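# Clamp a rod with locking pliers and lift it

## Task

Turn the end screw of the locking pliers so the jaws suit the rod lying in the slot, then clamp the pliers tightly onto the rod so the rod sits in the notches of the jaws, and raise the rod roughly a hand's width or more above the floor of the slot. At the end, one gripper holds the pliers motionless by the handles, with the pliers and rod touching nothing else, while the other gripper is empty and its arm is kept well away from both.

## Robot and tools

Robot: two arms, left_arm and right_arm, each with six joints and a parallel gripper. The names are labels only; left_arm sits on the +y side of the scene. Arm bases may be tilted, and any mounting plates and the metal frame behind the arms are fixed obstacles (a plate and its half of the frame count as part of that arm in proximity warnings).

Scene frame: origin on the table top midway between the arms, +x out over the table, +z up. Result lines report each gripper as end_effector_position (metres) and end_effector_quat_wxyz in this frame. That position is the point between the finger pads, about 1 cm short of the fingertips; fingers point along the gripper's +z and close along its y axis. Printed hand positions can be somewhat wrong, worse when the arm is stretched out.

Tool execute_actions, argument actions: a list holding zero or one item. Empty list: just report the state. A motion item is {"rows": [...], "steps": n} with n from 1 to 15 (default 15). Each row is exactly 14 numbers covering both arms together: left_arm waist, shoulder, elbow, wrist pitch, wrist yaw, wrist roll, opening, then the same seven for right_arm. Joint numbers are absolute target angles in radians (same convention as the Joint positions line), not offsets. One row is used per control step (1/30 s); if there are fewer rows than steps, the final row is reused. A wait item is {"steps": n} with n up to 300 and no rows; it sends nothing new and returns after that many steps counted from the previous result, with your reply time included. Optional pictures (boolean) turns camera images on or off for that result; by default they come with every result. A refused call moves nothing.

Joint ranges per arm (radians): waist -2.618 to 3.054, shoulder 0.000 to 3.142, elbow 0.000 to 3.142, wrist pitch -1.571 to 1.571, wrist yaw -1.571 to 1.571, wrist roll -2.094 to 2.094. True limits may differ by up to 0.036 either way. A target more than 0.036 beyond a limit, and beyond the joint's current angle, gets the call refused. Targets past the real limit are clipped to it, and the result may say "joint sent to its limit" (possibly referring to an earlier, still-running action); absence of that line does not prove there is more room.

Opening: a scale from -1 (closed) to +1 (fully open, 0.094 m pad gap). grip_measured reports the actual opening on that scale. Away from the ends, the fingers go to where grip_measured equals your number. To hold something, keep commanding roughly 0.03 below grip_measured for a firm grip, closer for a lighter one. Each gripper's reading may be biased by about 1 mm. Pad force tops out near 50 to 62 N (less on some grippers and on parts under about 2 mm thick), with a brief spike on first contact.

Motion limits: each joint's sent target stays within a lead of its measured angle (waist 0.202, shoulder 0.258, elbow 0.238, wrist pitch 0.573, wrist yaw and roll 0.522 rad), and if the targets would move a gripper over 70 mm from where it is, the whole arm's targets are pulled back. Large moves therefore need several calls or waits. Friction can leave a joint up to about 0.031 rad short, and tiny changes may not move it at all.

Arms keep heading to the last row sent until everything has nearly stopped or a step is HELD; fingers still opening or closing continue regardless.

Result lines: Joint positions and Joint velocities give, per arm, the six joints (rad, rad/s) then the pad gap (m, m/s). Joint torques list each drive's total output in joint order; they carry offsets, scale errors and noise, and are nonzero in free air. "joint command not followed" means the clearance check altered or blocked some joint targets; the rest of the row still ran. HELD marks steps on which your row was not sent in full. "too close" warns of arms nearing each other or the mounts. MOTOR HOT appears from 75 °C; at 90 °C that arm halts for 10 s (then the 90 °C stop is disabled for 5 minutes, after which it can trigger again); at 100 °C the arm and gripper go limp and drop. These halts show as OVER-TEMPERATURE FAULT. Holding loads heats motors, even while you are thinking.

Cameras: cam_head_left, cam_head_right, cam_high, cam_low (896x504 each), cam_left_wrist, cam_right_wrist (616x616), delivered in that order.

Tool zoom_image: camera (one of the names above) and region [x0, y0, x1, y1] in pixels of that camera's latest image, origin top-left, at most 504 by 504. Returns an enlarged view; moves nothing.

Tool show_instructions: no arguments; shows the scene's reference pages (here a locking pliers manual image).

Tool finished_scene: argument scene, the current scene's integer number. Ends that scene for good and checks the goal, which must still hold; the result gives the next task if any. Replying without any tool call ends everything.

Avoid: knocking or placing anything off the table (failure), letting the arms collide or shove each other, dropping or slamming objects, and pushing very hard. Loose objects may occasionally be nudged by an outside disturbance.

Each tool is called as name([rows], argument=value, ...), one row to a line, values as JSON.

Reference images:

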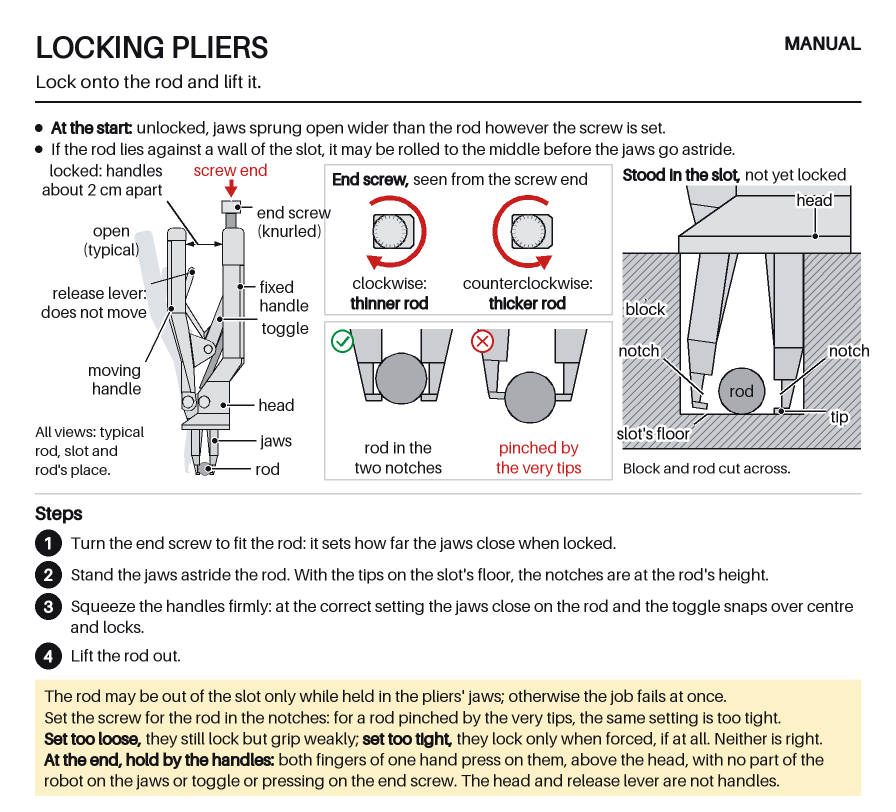

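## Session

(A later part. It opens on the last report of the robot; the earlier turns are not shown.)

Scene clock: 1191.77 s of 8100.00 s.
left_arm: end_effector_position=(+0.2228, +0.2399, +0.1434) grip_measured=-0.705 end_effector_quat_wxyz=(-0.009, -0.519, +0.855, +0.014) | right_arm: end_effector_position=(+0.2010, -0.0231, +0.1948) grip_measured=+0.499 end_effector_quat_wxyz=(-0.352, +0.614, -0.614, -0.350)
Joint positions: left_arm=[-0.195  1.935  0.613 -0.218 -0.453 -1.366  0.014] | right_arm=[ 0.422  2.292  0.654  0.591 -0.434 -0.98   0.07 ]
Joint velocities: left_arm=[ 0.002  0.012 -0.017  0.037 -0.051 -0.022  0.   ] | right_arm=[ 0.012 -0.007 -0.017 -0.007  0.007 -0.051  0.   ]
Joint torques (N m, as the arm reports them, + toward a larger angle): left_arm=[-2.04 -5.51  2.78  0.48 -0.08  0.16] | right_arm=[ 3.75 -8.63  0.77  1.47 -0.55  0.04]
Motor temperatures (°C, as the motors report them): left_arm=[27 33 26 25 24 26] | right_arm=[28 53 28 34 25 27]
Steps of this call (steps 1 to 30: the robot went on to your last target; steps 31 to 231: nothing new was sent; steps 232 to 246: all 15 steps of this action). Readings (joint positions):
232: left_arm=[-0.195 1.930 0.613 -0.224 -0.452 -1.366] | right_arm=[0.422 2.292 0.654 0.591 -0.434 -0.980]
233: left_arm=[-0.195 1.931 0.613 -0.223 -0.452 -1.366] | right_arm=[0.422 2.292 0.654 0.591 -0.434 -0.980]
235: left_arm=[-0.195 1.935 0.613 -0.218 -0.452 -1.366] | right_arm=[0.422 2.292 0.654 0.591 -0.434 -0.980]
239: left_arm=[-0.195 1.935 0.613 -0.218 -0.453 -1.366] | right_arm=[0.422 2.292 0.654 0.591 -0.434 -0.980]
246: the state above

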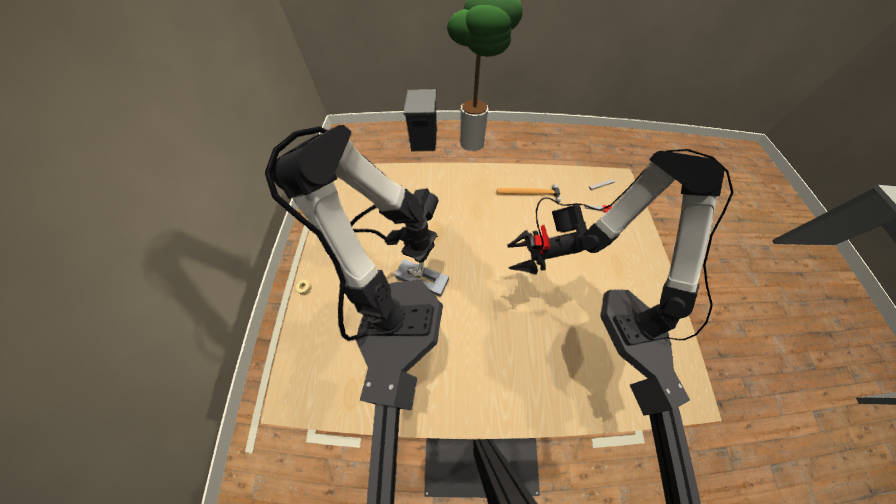

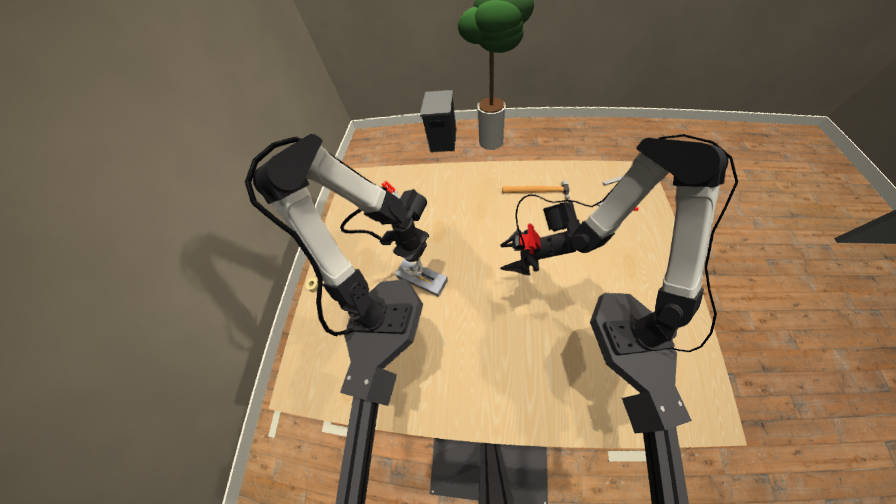

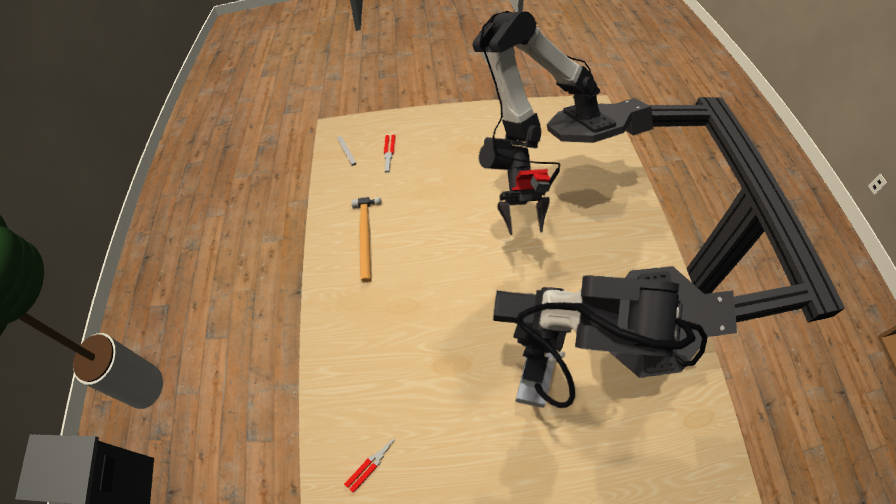

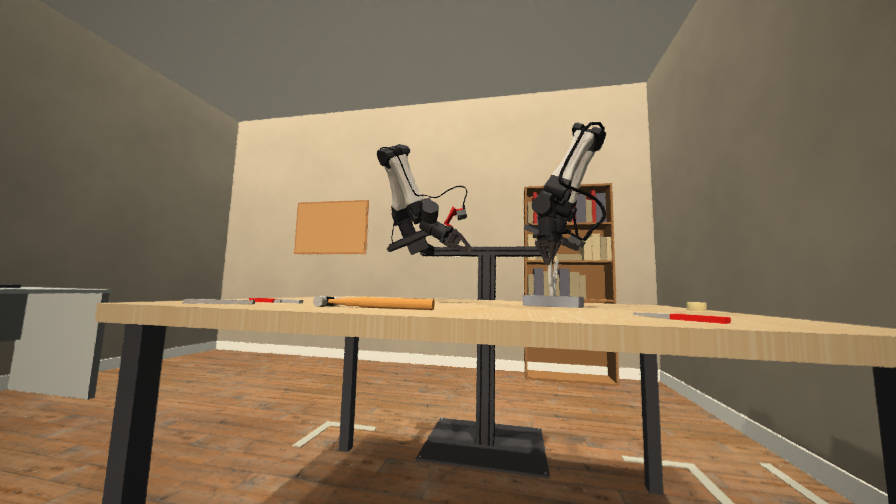

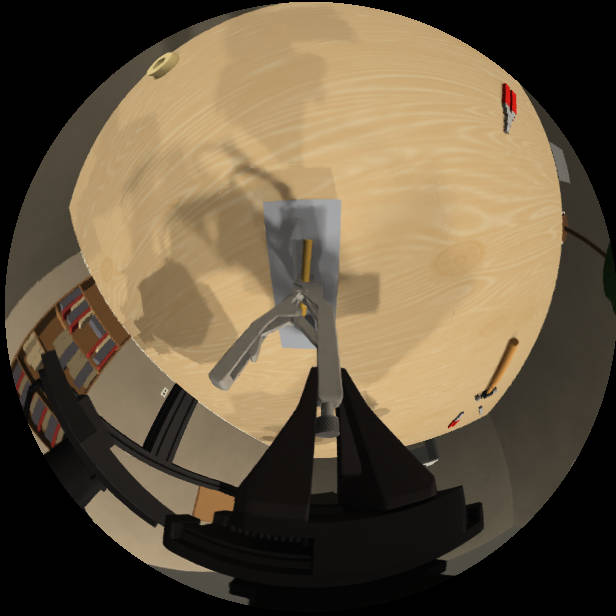

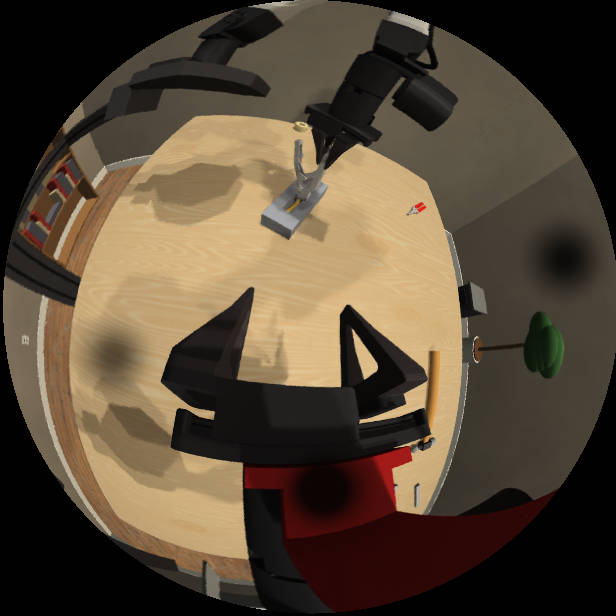

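Seated. Release, then rise.

execute_actions([
  {"rows":[[-0.19,1.94,0.61,-0.215,-0.455,-1.366,-0.70,0.425,2.283,0.63,0.6,-0.44,-0.98,0.5],[-0.19,1.94,0.61,-0.215,-0.455,-1.366,-0.695,0.425,2.283,0.63,0.6,-0.44,-0.98,0.5],[-0.19,1.94,0.61,-0.215,-0.455,-1.366,-0.685,0.425,2.283,0.63,0.6,-0.44,-0.98,0.5],[-0.19,1.94,0.61,-0.215,-0.455,-1.366,-0.67,0.425,2.283,0.63,0.6,-0.44,-0.98,0.5],[-0.19,1.94,0.61,-0.215,-0.455,-1.366,-0.65,0.425,2.283,0.63,0.6,-0.44,-0.98,0.5],[-0.19,1.94,0.61,-0.215,-0.455,-1.366,-0.62,0.425,2.283,0.63,0.6,-0.44,-0.98,0.5],[-0.19,1.94,0.61,-0.215,-0.455,-1.366,-0.58,0.425,2.283,0.63,0.6,-0.44,-0.98,0.5],[-0.19,1.94,0.61,-0.215,-0.455,-1.366,-0.53,0.425,2.283,0.63,0.6,-0.44,-0.98,0.5],[-0.19,1.94,0.61,-0.215,-0.455,-1.366,-0.47,0.425,2.283,0.63,0.6,-0.44,-0.98,0.5],[-0.19,1.94,0.61,-0.215,-0.455,-1.366,-0.4,0.425,2.283,0.63,0.6,-0.44,-0.98,0.5],[-0.19,1.94,0.61,-0.215,-0.455,-1.366,-0.35,0.425,2.283,0.63,0.6,-0.44,-0.98,0.5]],"steps":15},
], pictures=false)

execute_actions([
  {"rows":[[-0.205,1.915,0.61,-0.25,-0.455,-1.37,-0.35,0.425,2.283,0.63,0.6,-0.44,-0.98,0.5],[-0.21,1.903,0.61,-0.265,-0.455,-1.375,-0.35,0.425,2.283,0.63,0.6,-0.44,-0.98,0.5],[-0.214,1.891,0.61,-0.28,-0.455,-1.38,-0.35,0.425,2.283,0.63,0.6,-0.44,-0.98,0.5],[-0.219,1.879,0.61,-0.293,-0.455,-1.385,-0.35,0.425,2.283,0.63,0.6,-0.44,-0.98,0.5],[-0.223,1.867,0.61,-0.305,-0.455,-1.39,-0.35,0.425,2.283,0.63,0.6,-0.44,-0.98,0.5],[-0.228,1.855,0.61,-0.317,-0.455,-1.395,-0.35,0.425,2.283,0.63,0.6,-0.44,-0.98,0.5],[-0.232,1.843,0.61,-0.329,-0.455,-1.4,-0.35,0.425,2.283,0.63,0.6,-0.44,-0.98,0.5],[-0.237,1.831,0.61,-0.341,-0.455,-1.4,-0.35,0.425,2.283,0.63,0.6,-0.44,-0.98,0.5],[-0.241,1.819,0.61,-0.353,-0.455,-1.4,-0.35,0.425,2.283,0.63,0.6,-0.44,-0.98,0.5],[-0.246,1.807,0.61,-0.365,-0.455,-1.4,-0.35,0.425,2.283,0.63,0.6,-0.44,-0.98,0.5],[-0.25,1.795,0.61,-0.377,-0.455,-1.4,-0.35,0.425,2.283,0.63,0.6,-0.44,-0.98,0.5],[-0.255,1.783,0.61,-0.385,-0.455,-1.4,-0.35,0.425,2.283,0.63,0.6,-0.44,-0.98,0.5],[-0.258,1.775,0.61,-0.385,-0.455,-1.4,-0.35,0.425,2.283,0.63,0.6,-0.44,-0.98,0.5]],"steps":15},
], pictures=false)

execute_actions([
  {"rows":[[-0.258,1.775,0.61,-0.385,-0.455,-1.4,-0.35,0.425,2.283,0.63,0.6,-0.44,-0.98,0.5],[-0.258,1.775,0.61,-0.385,-0.455,-1.4,0.0,0.425,2.283,0.63,0.6,-0.44,-0.98,0.5],[-0.258,1.775,0.61,-0.385,-0.455,-1.4,0.4,0.425,2.283,0.63,0.6,-0.44,-0.98,0.5],[-0.258,1.775,0.61,-0.385,-0.455,-1.4,0.8,0.425,2.283,0.63,0.6,-0.44,-0.98,0.5],[-0.25,1.765,0.59,-0.37,-0.455,-1.4,1,0.425,2.283,0.63,0.6,-0.44,-0.98,0.5],[-0.24,1.755,0.575,-0.36,-0.455,-1.4,1,0.425,2.283,0.63,0.6,-0.44,-0.98,0.5],[-0.233,1.745,0.56,-0.35,-0.455,-1.4,1,0.425,2.283,0.63,0.6,-0.44,-0.98,0.5],[-0.226,1.737,0.545,-0.34,-0.455,-1.4,1,0.425,2.283,0.63,0.6,-0.44,-0.98,0.5],[-0.22,1.73,0.53,-0.33,-0.455,-1.4,1,0.425,2.283,0.63,0.6,-0.44,-0.98,0.5],[-0.214,1.722,0.515,-0.322,-0.455,-1.4,1,0.425,2.283,0.63,0.6,-0.44,-0.98,0.5],[-0.208,1.715,0.5,-0.315,-0.455,-1.4,1,0.425,2.283,0.63,0.6,-0.44,-0.98,0.5]],"steps":15},
], pictures=false)

execute_actions([
  {"steps":12},
])

Scene clock: 1213.37 s of 8100.00 s.
left_arm: end_effector_position=(+0.2229, +0.2399, +0.1434) grip_measured=-0.352 end_effector_quat_wxyz=(-0.009, -0.519, +0.855, +0.014) | right_arm: end_effector_position=(+0.2010, -0.0231, +0.1948) grip_measured=+0.499 end_effector_quat_wxyz=(-0.352, +0.614, -0.614, -0.350)
Joint positions: left_arm=[-0.195  1.935  0.613 -0.217 -0.453 -1.366  0.03 ] | right_arm=[ 0.422  2.292  0.654  0.591 -0.434 -0.98   0.07 ]
Joint velocities: left_arm=[ 0.007 -0.002 -0.007  0.022 -0.007  0.022 -0.   ] | right_arm=[-0.002  0.002  0.002  0.066  0.037  0.007 -0.   ]
Joint torques (N m, as the arm reports them, + toward a larger angle): left_arm=[-3.05 -7.65  2.69  0.28 -0.08  0.1 ] | right_arm=[ 3.94 -8.72  0.72  1.53 -0.52  0.01]
Motor temperatures (°C, as the motors report them): left_arm=[27 32 26 25 24 26] | right_arm=[28 53 28 34 25 27]
Steps of this call (steps 1 to 15: the robot went on to your last target; steps 16 to 633: nothing new was sent; steps 634 to 648: all 15 steps of this action). Readings (joint positions):
634: left_arm=[-0.195 1.935 0.613 -0.217 -0.453 -1.366] | right_arm=[0.422 2.292 0.654 0.591 -0.434 -0.980]
635: left_arm=[-0.195 1.935 0.613 -0.217 -0.453 -1.366] | right_arm=[0.422 2.292 0.654 0.591 -0.434 -0.980]
637: left_arm=[-0.195 1.935 0.613 -0.217 -0.453 -1.366] | right_arm=[0.422 2.292 0.654 0.591 -0.434 -0.980]
641: left_arm=[-0.195 1.935 0.613 -0.217 -0.453 -1.366] | right_arm=[0.422 2.292 0.654 0.591 -0.434 -0.980]
648: the state above

Scene clock: 1213.87 s of 8100.00 s.
left_arm: end_effector_position=(+0.2271, +0.2410, +0.1766) grip_measured=-0.352 end_effector_quat_wxyz=(+0.003, -0.513, +0.858, -0.001) | right_arm: end_effector_position=(+0.2010, -0.0231, +0.1948) grip_measured=+0.499 end_effector_quat_wxyz=(-0.352, +0.614, -0.614, -0.350)
Joint positions: left_arm=[-0.247  1.788  0.613 -0.347 -0.453 -1.391  0.03 ] | right_arm=[ 0.422  2.292  0.654  0.591 -0.434 -0.98   0.07 ]
Joint velocities: left_arm=[-0.056 -0.129 -0.017 -0.139  0.007 -0.022 -0.   ] | right_arm=[ 0.012 -0.012  0.007 -0.007  0.022  0.007 -0.   ]
Joint torques (N m, as the arm reports them, + toward a larger angle): left_arm=[-3.82 -7.87  3.78  0.13 -0.08  0.06] | right_arm=[ 3.82 -8.99  0.84  1.48 -0.51  0.04]
Motor temperatures (°C, as the motors report them): left_arm=[27 32 26 25 24 26] | right_arm=[28 53 28 34 25 27]
Steps of this call (steps 1 to 15: all 15 steps of this action). Readings (joint positions):
1: left_arm=[-0.195 1.934 0.613 -0.219 -0.453 -1.366] | right_arm=[0.422 2.292 0.654 0.591 -0.434 -0.980]
2: left_arm=[-0.195 1.930 0.613 -0.225 -0.453 -1.366] | right_arm=[0.422 2.292 0.654 0.591 -0.434 -0.980]
4: left_arm=[-0.198 1.914 0.613 -0.243 -0.453 -1.370] | right_arm=[0.422 2.292 0.654 0.591 -0.434 -0.980]
8: left_arm=[-0.218 1.863 0.613 -0.282 -0.453 -1.382] | right_arm=[0.422 2.292 0.654 0.591 -0.434 -0.980]
15: the state above

Scene clock: 1214.37 s of 8100.00 s.
left_arm: end_effector_position=(+0.1977, +0.2551, +0.1730) grip_measured=+1.000 end_effector_quat_wxyz=(-0.010, -0.519, +0.855, +0.014) | right_arm: end_effector_position=(+0.2010, -0.0231, +0.1948) grip_measured=+0.499 end_effector_quat_wxyz=(-0.352, +0.614, -0.614, -0.350)
Joint positions: left_arm=[-0.22   1.728  0.516 -0.34  -0.453 -1.394  0.094] | right_arm=[ 0.422  2.292  0.654  0.591 -0.434 -0.98   0.07 ]
Joint velocities: left_arm=[-0.017 -0.002 -0.051 -0.007  0.037 -0.007  0.   ] | right_arm=[ 0.017  0.007 -0.002 -0.066  0.037  0.007 -0.001]
Joint torques (N m, as the arm reports them, + toward a larger angle): left_arm=[-1.99 -7.97  2.64  0.5  -0.07  0.03] | right_arm=[ 3.64 -8.83  0.78  1.47 -0.52  0.04]
Motor temperatures (°C, as the motors report them): left_arm=[27 32 26 25 24 26] | right_arm=[28 53 28 34 25 27]
Steps of this call (steps 1 to 15: all 15 steps of this action). Readings (joint positions):
1: left_arm=[-0.248 1.785 0.613 -0.351 -0.453 -1.392] | right_arm=[0.422 2.292 0.654 0.591 -0.434 -0.980]
2: left_arm=[-0.248 1.784 0.613 -0.355 -0.453 -1.392] | right_arm=[0.422 2.292 0.654 0.591 -0.434 -0.980]
4: left_arm=[-0.248 1.784 0.613 -0.361 -0.453 -1.393] | right_arm=[0.422 2.292 0.654 0.591 -0.434 -0.980]
8: left_arm=[-0.247 1.765 0.592 -0.354 -0.453 -1.394] | right_arm=[0.422 2.292 0.654 0.591 -0.434 -0.980]
15: the state above

Scene clock: 1214.77 s of 8100.00 s.
left_arm: end_effector_position=(+0.2000, +0.2544, +0.1728) grip_measured=+1.000 end_effector_quat_wxyz=(-0.006, -0.521, +0.854, +0.011) | right_arm: end_effector_position=(+0.2010, -0.0231, +0.1948) grip_measured=+0.499 end_effector_quat_wxyz=(-0.352, +0.614, -0.614, -0.350)
Joint positions: left_arm=[-0.22   1.728  0.515 -0.328 -0.453 -1.394  0.094] | right_arm=[ 0.422  2.292  0.654  0.591 -0.434 -0.98   0.07 ]
Joint velocities: left_arm=[ 0.012 -0.017 -0.002  0.007 -0.051  0.022  0.   ] | right_arm=[-0.002 -0.022  0.007 -0.051 -0.037  0.037  0.001]
Joint torques (N m, as the arm reports them, + toward a larger angle): left_arm=[-1.97 -7.95  2.39  0.4  -0.08  0.05] | right_arm=[ 3.9  -8.74  0.71  1.44 -0.52  0.08]
Motor temperatures (°C, as the motors report them): left_arm=[27 32 26 25 24 26] | right_arm=[28 53 28 34 25 27]
Steps of this call (steps 1 to 12: the robot went on to your last target). Readings (joint positions):
1: left_arm=[-0.220 1.728 0.515 -0.340 -0.453 -1.394] | right_arm=[0.422 2.292 0.654 0.591 -0.434 -0.980]
2: left_arm=[-0.220 1.728 0.515 -0.338 -0.453 -1.394] | right_arm=[0.422 2.292 0.654 0.591 -0.434 -0.980]
4: left_arm=[-0.220 1.728 0.515 -0.334 -0.453 -1.394] | right_arm=[0.422 2.292 0.654 0.591 -0.434 -0.980]
8: left_arm=[-0.220 1.728 0.515 -0.330 -0.453 -1.394] | right_arm=[0.422 2.292 0.654 0.591 -0.434 -0.980]
12: the state above

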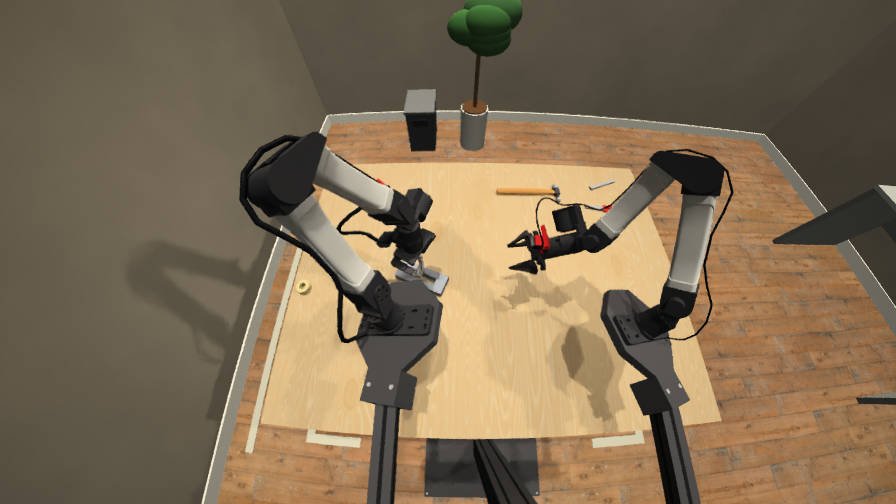

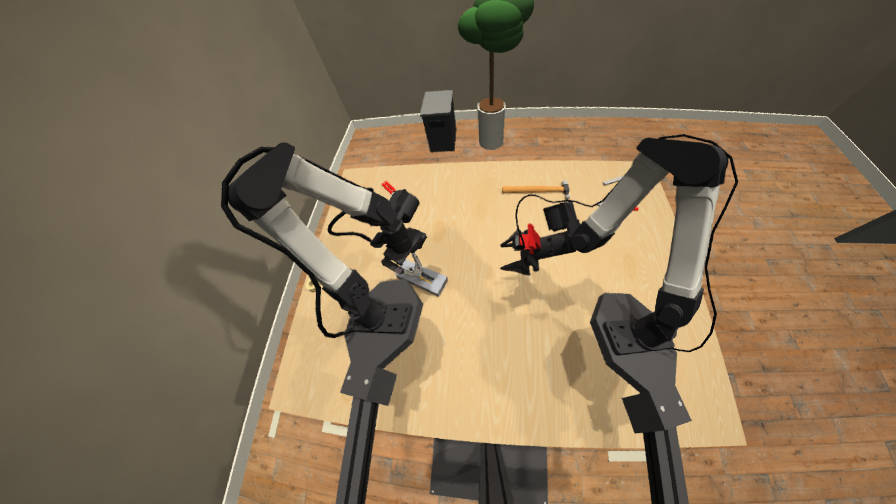

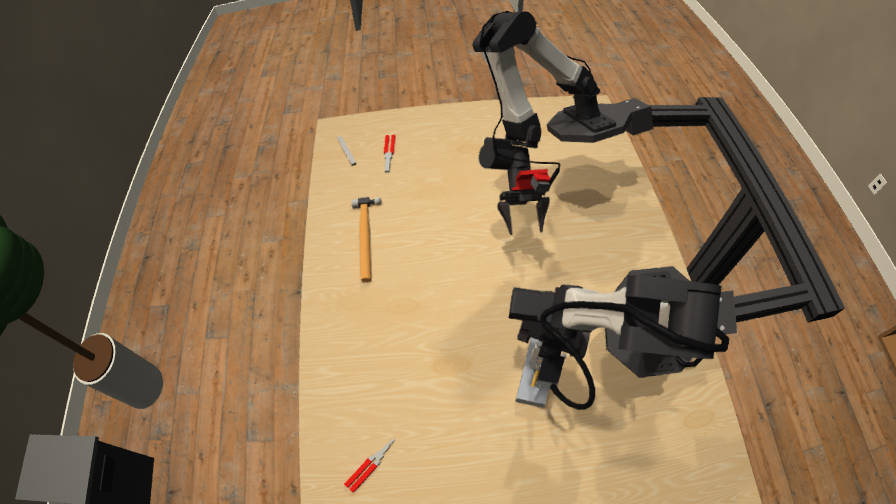

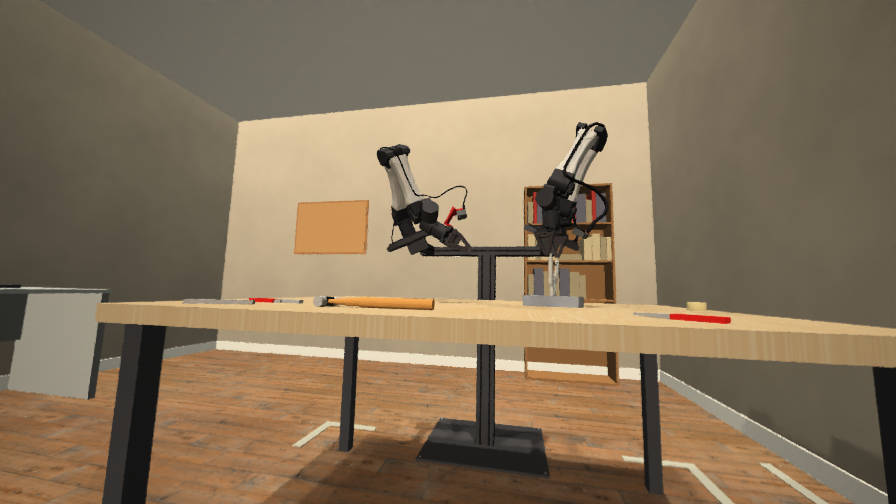

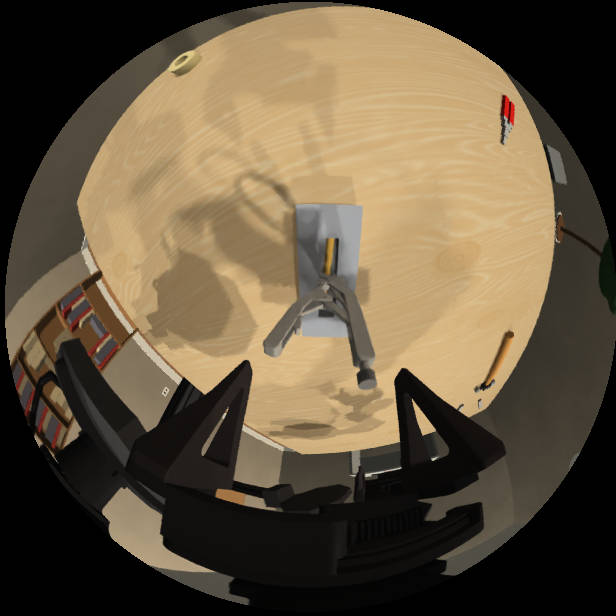

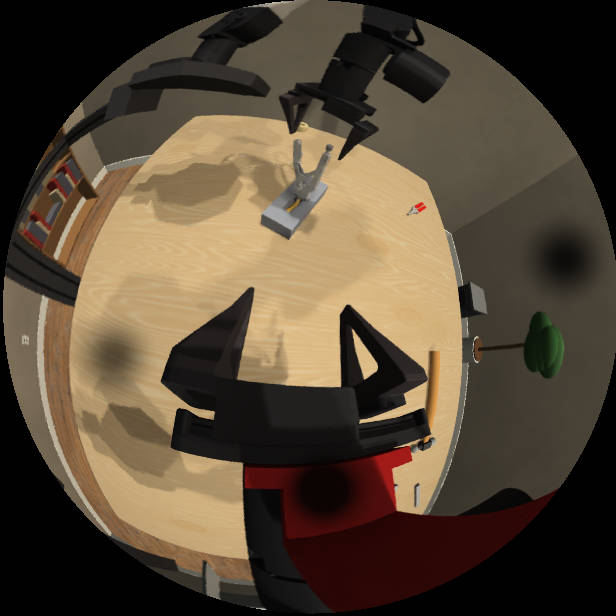

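execute_actions(actions=[])

Scene clock: 1236.17 s of 8100.00 s.
left_arm: end_effector_position=(+0.2001, +0.2543, +0.1728) grip_measured=+1.000 end_effector_quat_wxyz=(-0.006, -0.521, +0.853, +0.010) | right_arm: end_effector_position=(+0.2010, -0.0231, +0.1948) grip_measured=+0.499 end_effector_quat_wxyz=(-0.352, +0.614, -0.614, -0.350)
Joint positions: left_arm=[-0.22   1.728  0.515 -0.327 -0.453 -1.394  0.094] | right_arm=[ 0.422  2.292  0.654  0.591 -0.434 -0.98   0.07 ]
Joint velocities: left_arm=[-0.007 -0.007 -0.002  0.007  0.022 -0.081  0.   ] | right_arm=[ 0.002  0.007 -0.012  0.037 -0.007  0.154  0.   ]
Joint torques (N m, as the arm reports them, + toward a larger angle): left_arm=[-1.96 -7.95  2.41  0.41 -0.08  0.05] | right_arm=[ 3.78 -8.75  0.97  1.43 -0.51  0.05]
Motor temperatures (°C, as the motors report them): left_arm=[27 32 26 25 24 26] | right_arm=[28 54 28 34 25 27]
Steps of this call (steps 1 to 30: the robot went on to your last target; steps 31 to 642: nothing new was sent). Readings (joint positions):
1: left_arm=[-0.220 1.728 0.515 -0.328 -0.453 -1.394] | right_arm=[0.422 2.292 0.654 0.591 -0.434 -0.980]
2: left_arm=[-0.220 1.728 0.515 -0.328 -0.453 -1.394] | right_arm=[0.422 2.292 0.654 0.591 -0.434 -0.980]
4: left_arm=[-0.220 1.728 0.515 -0.328 -0.453 -1.394] | right_arm=[0.422 2.292 0.654 0.591 -0.434 -0.980]
8: left_arm=[-0.220 1.728 0.515 -0.327 -0.453 -1.394] | right_arm=[0.422 2.292 0.654 0.591 -0.434 -0.980]
642: the state above
All arms were judged still, so your last target was given up. Only a new action makes them travel on or press farther. Fingers that are still opening or closing keep moving.

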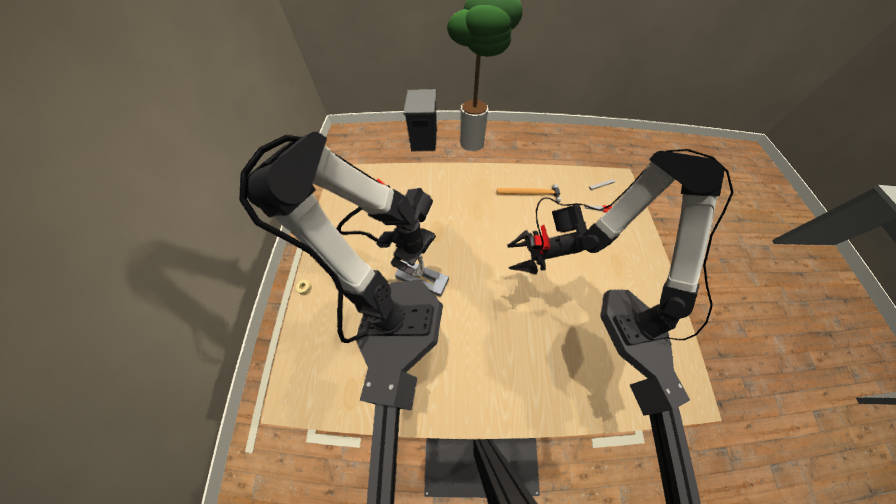

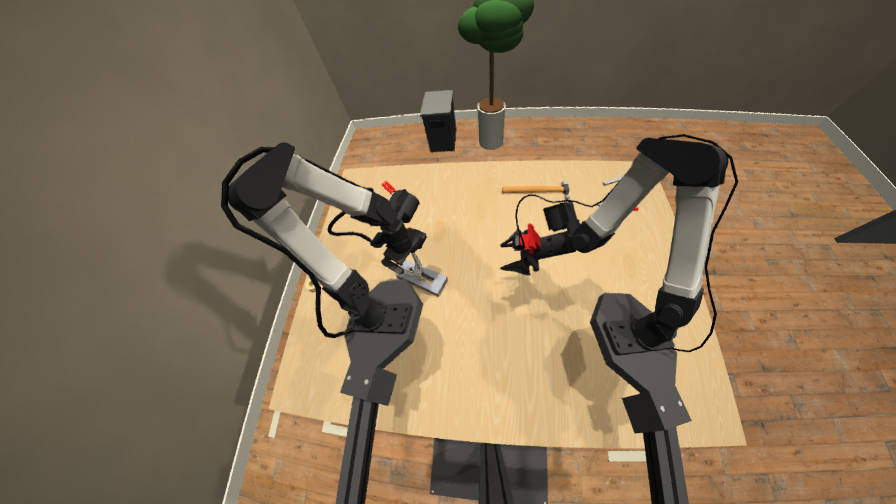

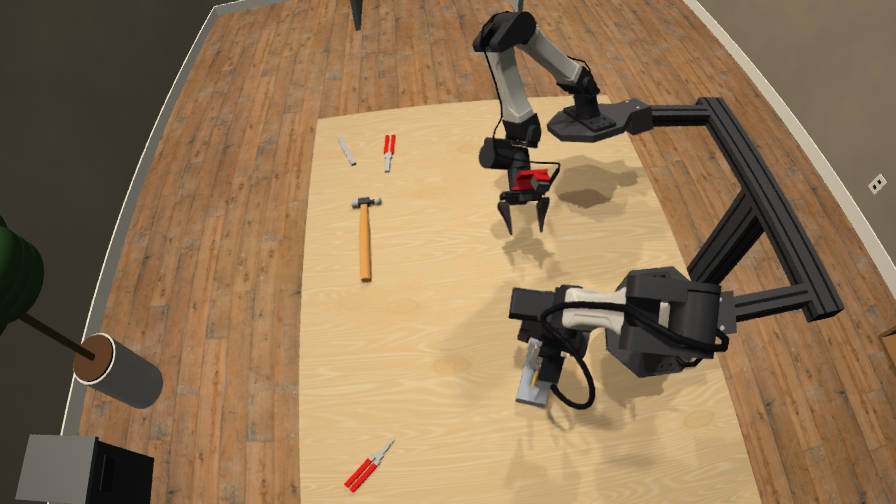

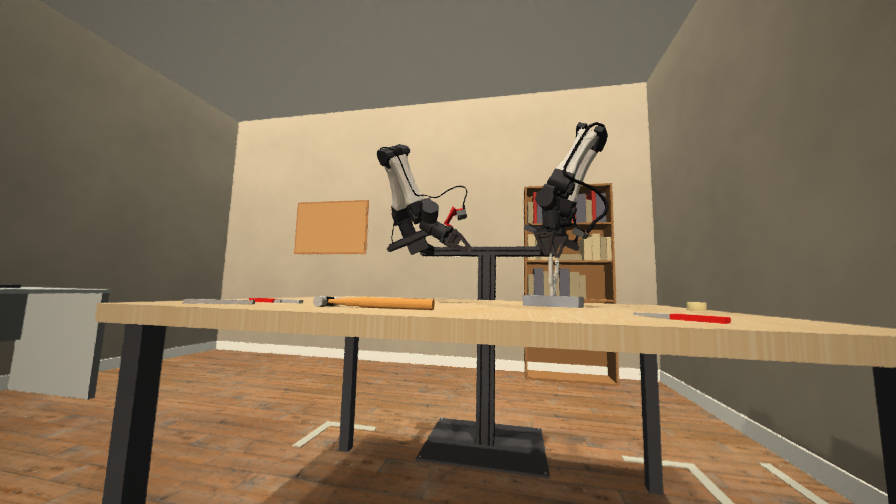

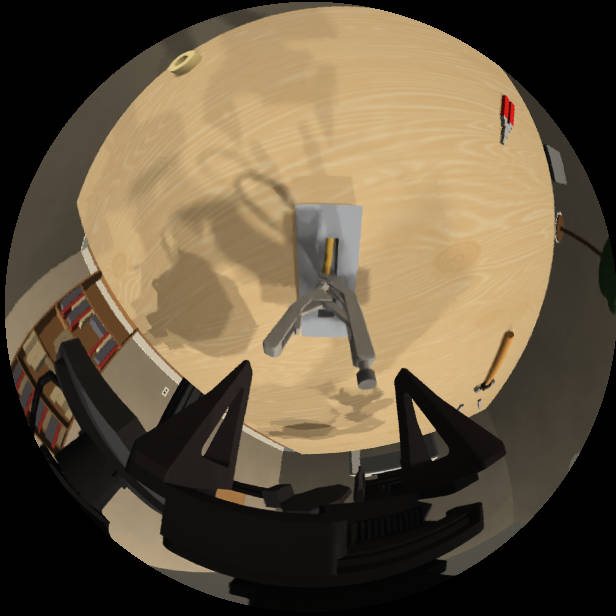

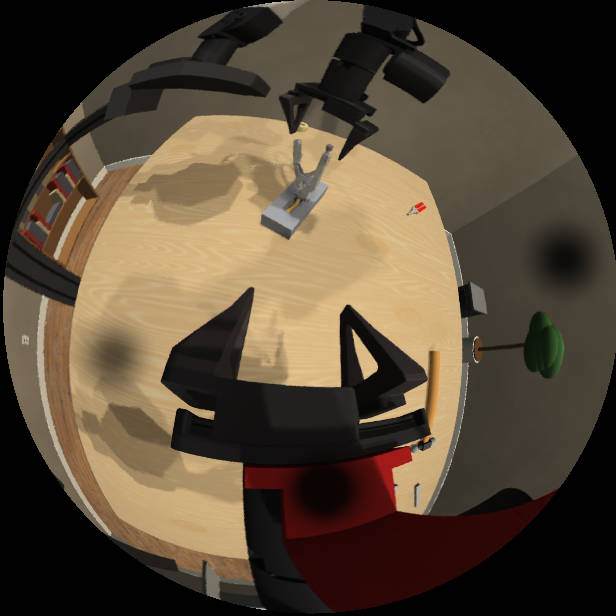

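execute_actions([
  {"rows":[[-0.204,1.75,0.5,-0.30,-0.455,-1.395,1,0.425,2.283,0.63,0.6,-0.44,-0.98,0.5],[-0.2,1.76,0.5,-0.29,-0.455,-1.39,1,0.425,2.283,0.63,0.6,-0.44,-0.98,0.5],[-0.196,1.77,0.5,-0.278,-0.455,-1.385,1,0.425,2.283,0.63,0.6,-0.44,-0.98,0.5],[-0.192,1.78,0.499,-0.266,-0.455,-1.38,1,0.425,2.283,0.63,0.6,-0.44,-0.98,0.5],[-0.188,1.79,0.498,-0.255,-0.455,-1.375,1,0.425,2.283,0.63,0.6,-0.44,-0.98,0.5],[-0.184,1.80,0.497,-0.244,-0.454,-1.37,1,0.425,2.283,0.63,0.6,-0.44,-0.98,0.5],[-0.18,1.81,0.496,-0.233,-0.454,-1.365,1,0.425,2.283,0.63,0.6,-0.44,-0.98,0.5],[-0.176,1.82,0.495,-0.222,-0.454,-1.36,1,0.425,2.283,0.63,0.6,-0.44,-0.98,0.5],[-0.172,1.83,0.494,-0.211,-0.453,-1.355,1,0.425,2.283,0.63,0.6,-0.44,-0.98,0.5],[-0.168,1.84,0.493,-0.2,-0.453,-1.35,1,0.425,2.283,0.63,0.6,-0.44,-0.98,0.5],[-0.164,1.85,0.492,-0.189,-0.453,-1.345,1,0.425,2.283,0.63,0.6,-0.44,-0.98,0.5],[-0.16,1.86,0.491,-0.178,-0.452,-1.34,1,0.425,2.283,0.63,0.6,-0.44,-0.98,0.5],[-0.157,1.87,0.49,-0.167,-0.452,-1.335,1,0.425,2.283,0.63,0.6,-0.44,-0.98,0.5],[-0.154,1.88,0.49,-0.156,-0.452,-1.33,1,0.425,2.283,0.63,0.6,-0.44,-0.98,0.5],[-0.152,1.885,0.49,-0.145,-0.452,-1.33,1,0.425,2.283,0.63,0.6,-0.44,-0.98,0.5]],"steps":15},
], pictures=false)

execute_actions([
  {"rows":[[-0.152,1.885,0.49,-0.145,-0.452,-1.33,0.95,0.425,2.283,0.63,0.6,-0.44,-0.98,0.5],[-0.152,1.885,0.49,-0.145,-0.452,-1.33,0.9,0.425,2.283,0.63,0.6,-0.44,-0.98,0.5],[-0.152,1.885,0.49,-0.145,-0.452,-1.33,0.85,0.425,2.283,0.63,0.6,-0.44,-0.98,0.5],[-0.152,1.885,0.49,-0.145,-0.452,-1.33,0.8,0.425,2.283,0.63,0.6,-0.44,-0.98,0.5],[-0.152,1.885,0.49,-0.145,-0.452,-1.33,0.76,0.425,2.283,0.63,0.6,-0.44,-0.98,0.5],[-0.152,1.885,0.49,-0.145,-0.452,-1.33,0.72,0.425,2.283,0.63,0.6,-0.44,-0.98,0.5],[-0.152,1.885,0.49,-0.145,-0.452,-1.33,0.68,0.425,2.283,0.63,0.6,-0.44,-0.98,0.5],[-0.152,1.885,0.49,-0.145,-0.452,-1.33,0.65,0.425,2.283,0.63,0.6,-0.44,-0.98,0.5]],"steps":15},
])

Scene clock: 1249.57 s of 8100.00 s.
left_arm: end_effector_position=(+0.1989, +0.2540, +0.1467) grip_measured=+1.000 end_effector_quat_wxyz=(-0.014, -0.521, +0.853, +0.020) | right_arm: end_effector_position=(+0.2010, -0.0231, +0.1948) grip_measured=+0.499 end_effector_quat_wxyz=(-0.352, +0.614, -0.614, -0.350)
Joint positions: left_arm=[-0.17   1.856  0.515 -0.203 -0.453 -1.352  0.094] | right_arm=[ 0.422  2.292  0.654  0.591 -0.434 -0.98   0.07 ]
Joint velocities: left_arm=[0.085 0.247 0.007 0.286 0.022 0.154 0.   ] | right_arm=[-0.012  0.007 -0.007 -0.037 -0.007 -0.022  0.001]
Joint torques (N m, as the arm reports them, + toward a larger angle): left_arm=[-2.13 -6.17  0.62  0.36 -0.04  0.14] | right_arm=[ 4.03 -8.9   0.81  1.43 -0.51  0.05]
Motor temperatures (°C, as the motors report them): left_arm=[26 32 26 25 24 26] | right_arm=[28 54 28 34 25 27]
Steps of this call (steps 1 to 387: nothing new was sent; steps 388 to 402: all 15 steps of this action). Readings (joint positions):
388: left_arm=[-0.220 1.728 0.515 -0.326 -0.453 -1.394] | right_arm=[0.422 2.292 0.654 0.591 -0.434 -0.980]
389: left_arm=[-0.219 1.730 0.515 -0.322 -0.453 -1.394] | right_arm=[0.422 2.292 0.654 0.591 -0.434 -0.980]
391: left_arm=[-0.214 1.744 0.515 -0.308 -0.453 -1.392] | right_arm=[0.422 2.292 0.654 0.591 -0.434 -0.980]
395: left_arm=[-0.197 1.786 0.515 -0.274 -0.453 -1.381] | right_arm=[0.422 2.292 0.654 0.591 -0.434 -0.980]
402: the state above

Scene clock: 1250.07 s of 8100.00 s.
left_arm: end_effector_position=(+0.2013, +0.2528, +0.1432) grip_measured=+0.652 end_effector_quat_wxyz=(-0.009, -0.520, +0.854, +0.015) | right_arm: end_effector_position=(+0.2010, -0.0231, +0.1948) grip_measured=+0.499 end_effector_quat_wxyz=(-0.352, +0.614, -0.614, -0.350)
Joint positions: left_arm=[-0.165  1.87   0.509 -0.164 -0.453 -1.337  0.078] | right_arm=[ 0.422  2.292  0.654  0.591 -0.434 -0.98   0.07 ]
Joint velocities: left_arm=[-0.002 -0.007  0.012  0.022  0.007  0.066  0.001] | right_arm=[ 0.017  0.012  0.012  0.007 -0.007  0.022 -0.001]
Joint torques (N m, as the arm reports them, + toward a larger angle): left_arm=[-2.11 -5.96  1.15  0.46 -0.05  0.15] | right_arm=[ 3.89 -8.8   0.79  1.47 -0.5   0.04]
Motor temperatures (°C, as the motors report them): left_arm=[26 32 26 25 24 26] | right_arm=[28 54 28 34 25 27]
Steps of this call (steps 1 to 15: all 15 steps of this action). Readings (joint positions):
1: left_arm=[-0.168 1.864 0.515 -0.194 -0.453 -1.349] | right_arm=[0.422 2.292 0.654 0.591 -0.434 -0.980]
2: left_arm=[-0.166 1.868 0.515 -0.187 -0.453 -1.346] | right_arm=[0.422 2.292 0.654 0.591 -0.434 -0.980]
4: left_arm=[-0.165 1.870 0.515 -0.179 -0.453 -1.343] | right_arm=[0.422 2.292 0.654 0.591 -0.434 -0.980]
8: left_arm=[-0.165 1.870 0.509 -0.168 -0.453 -1.339] | right_arm=[0.422 2.292 0.654 0.591 -0.434 -0.980]
15: the state above

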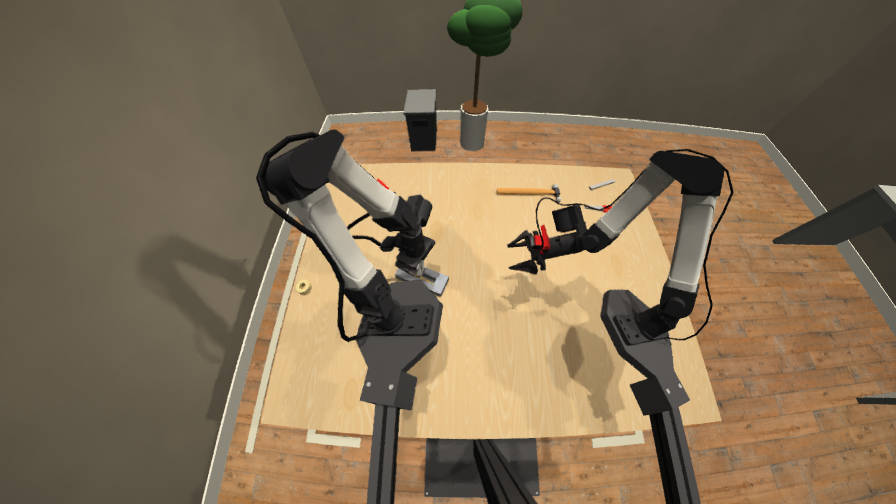

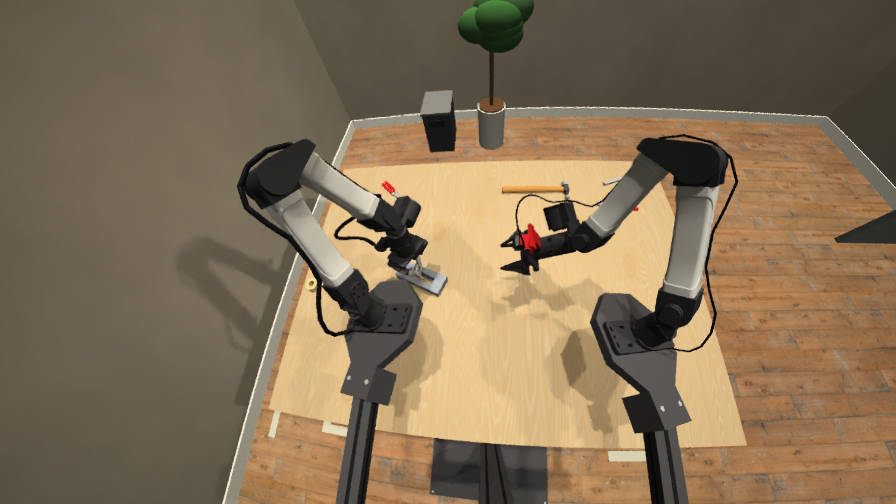

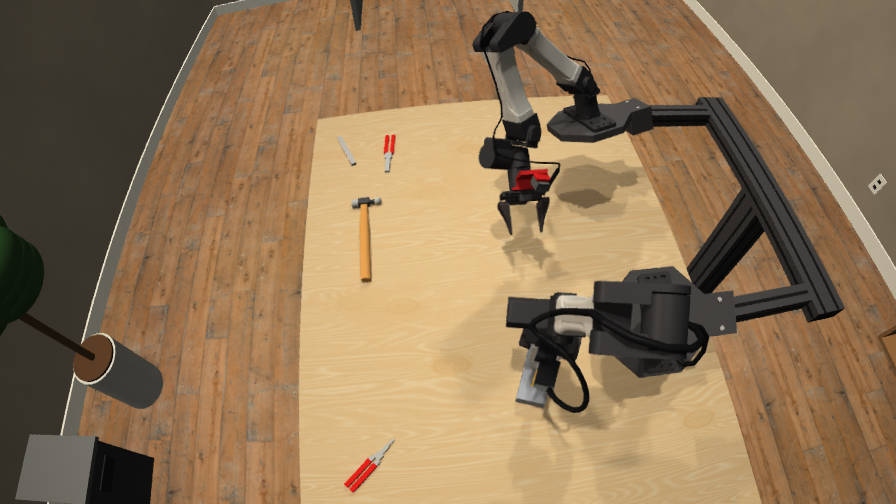

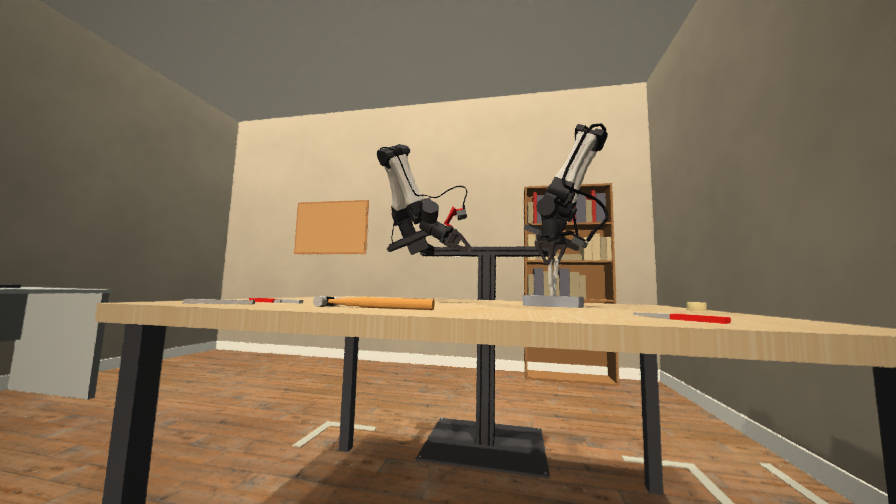

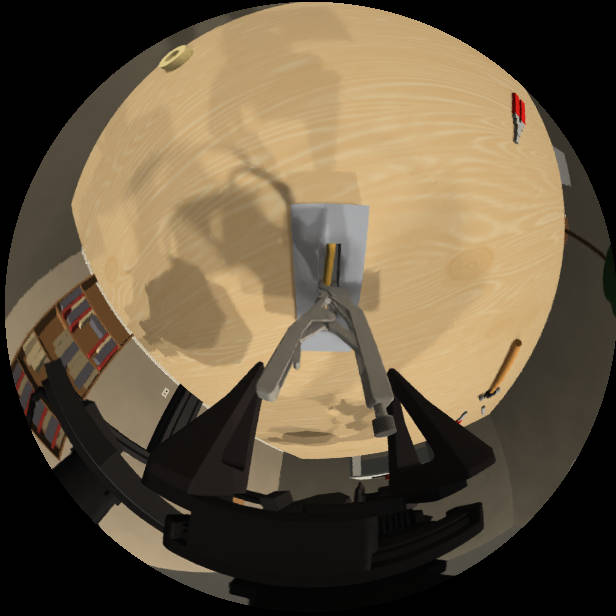

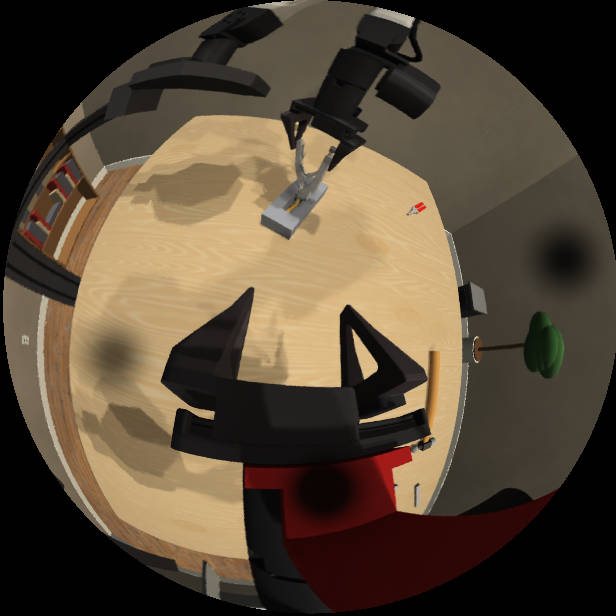

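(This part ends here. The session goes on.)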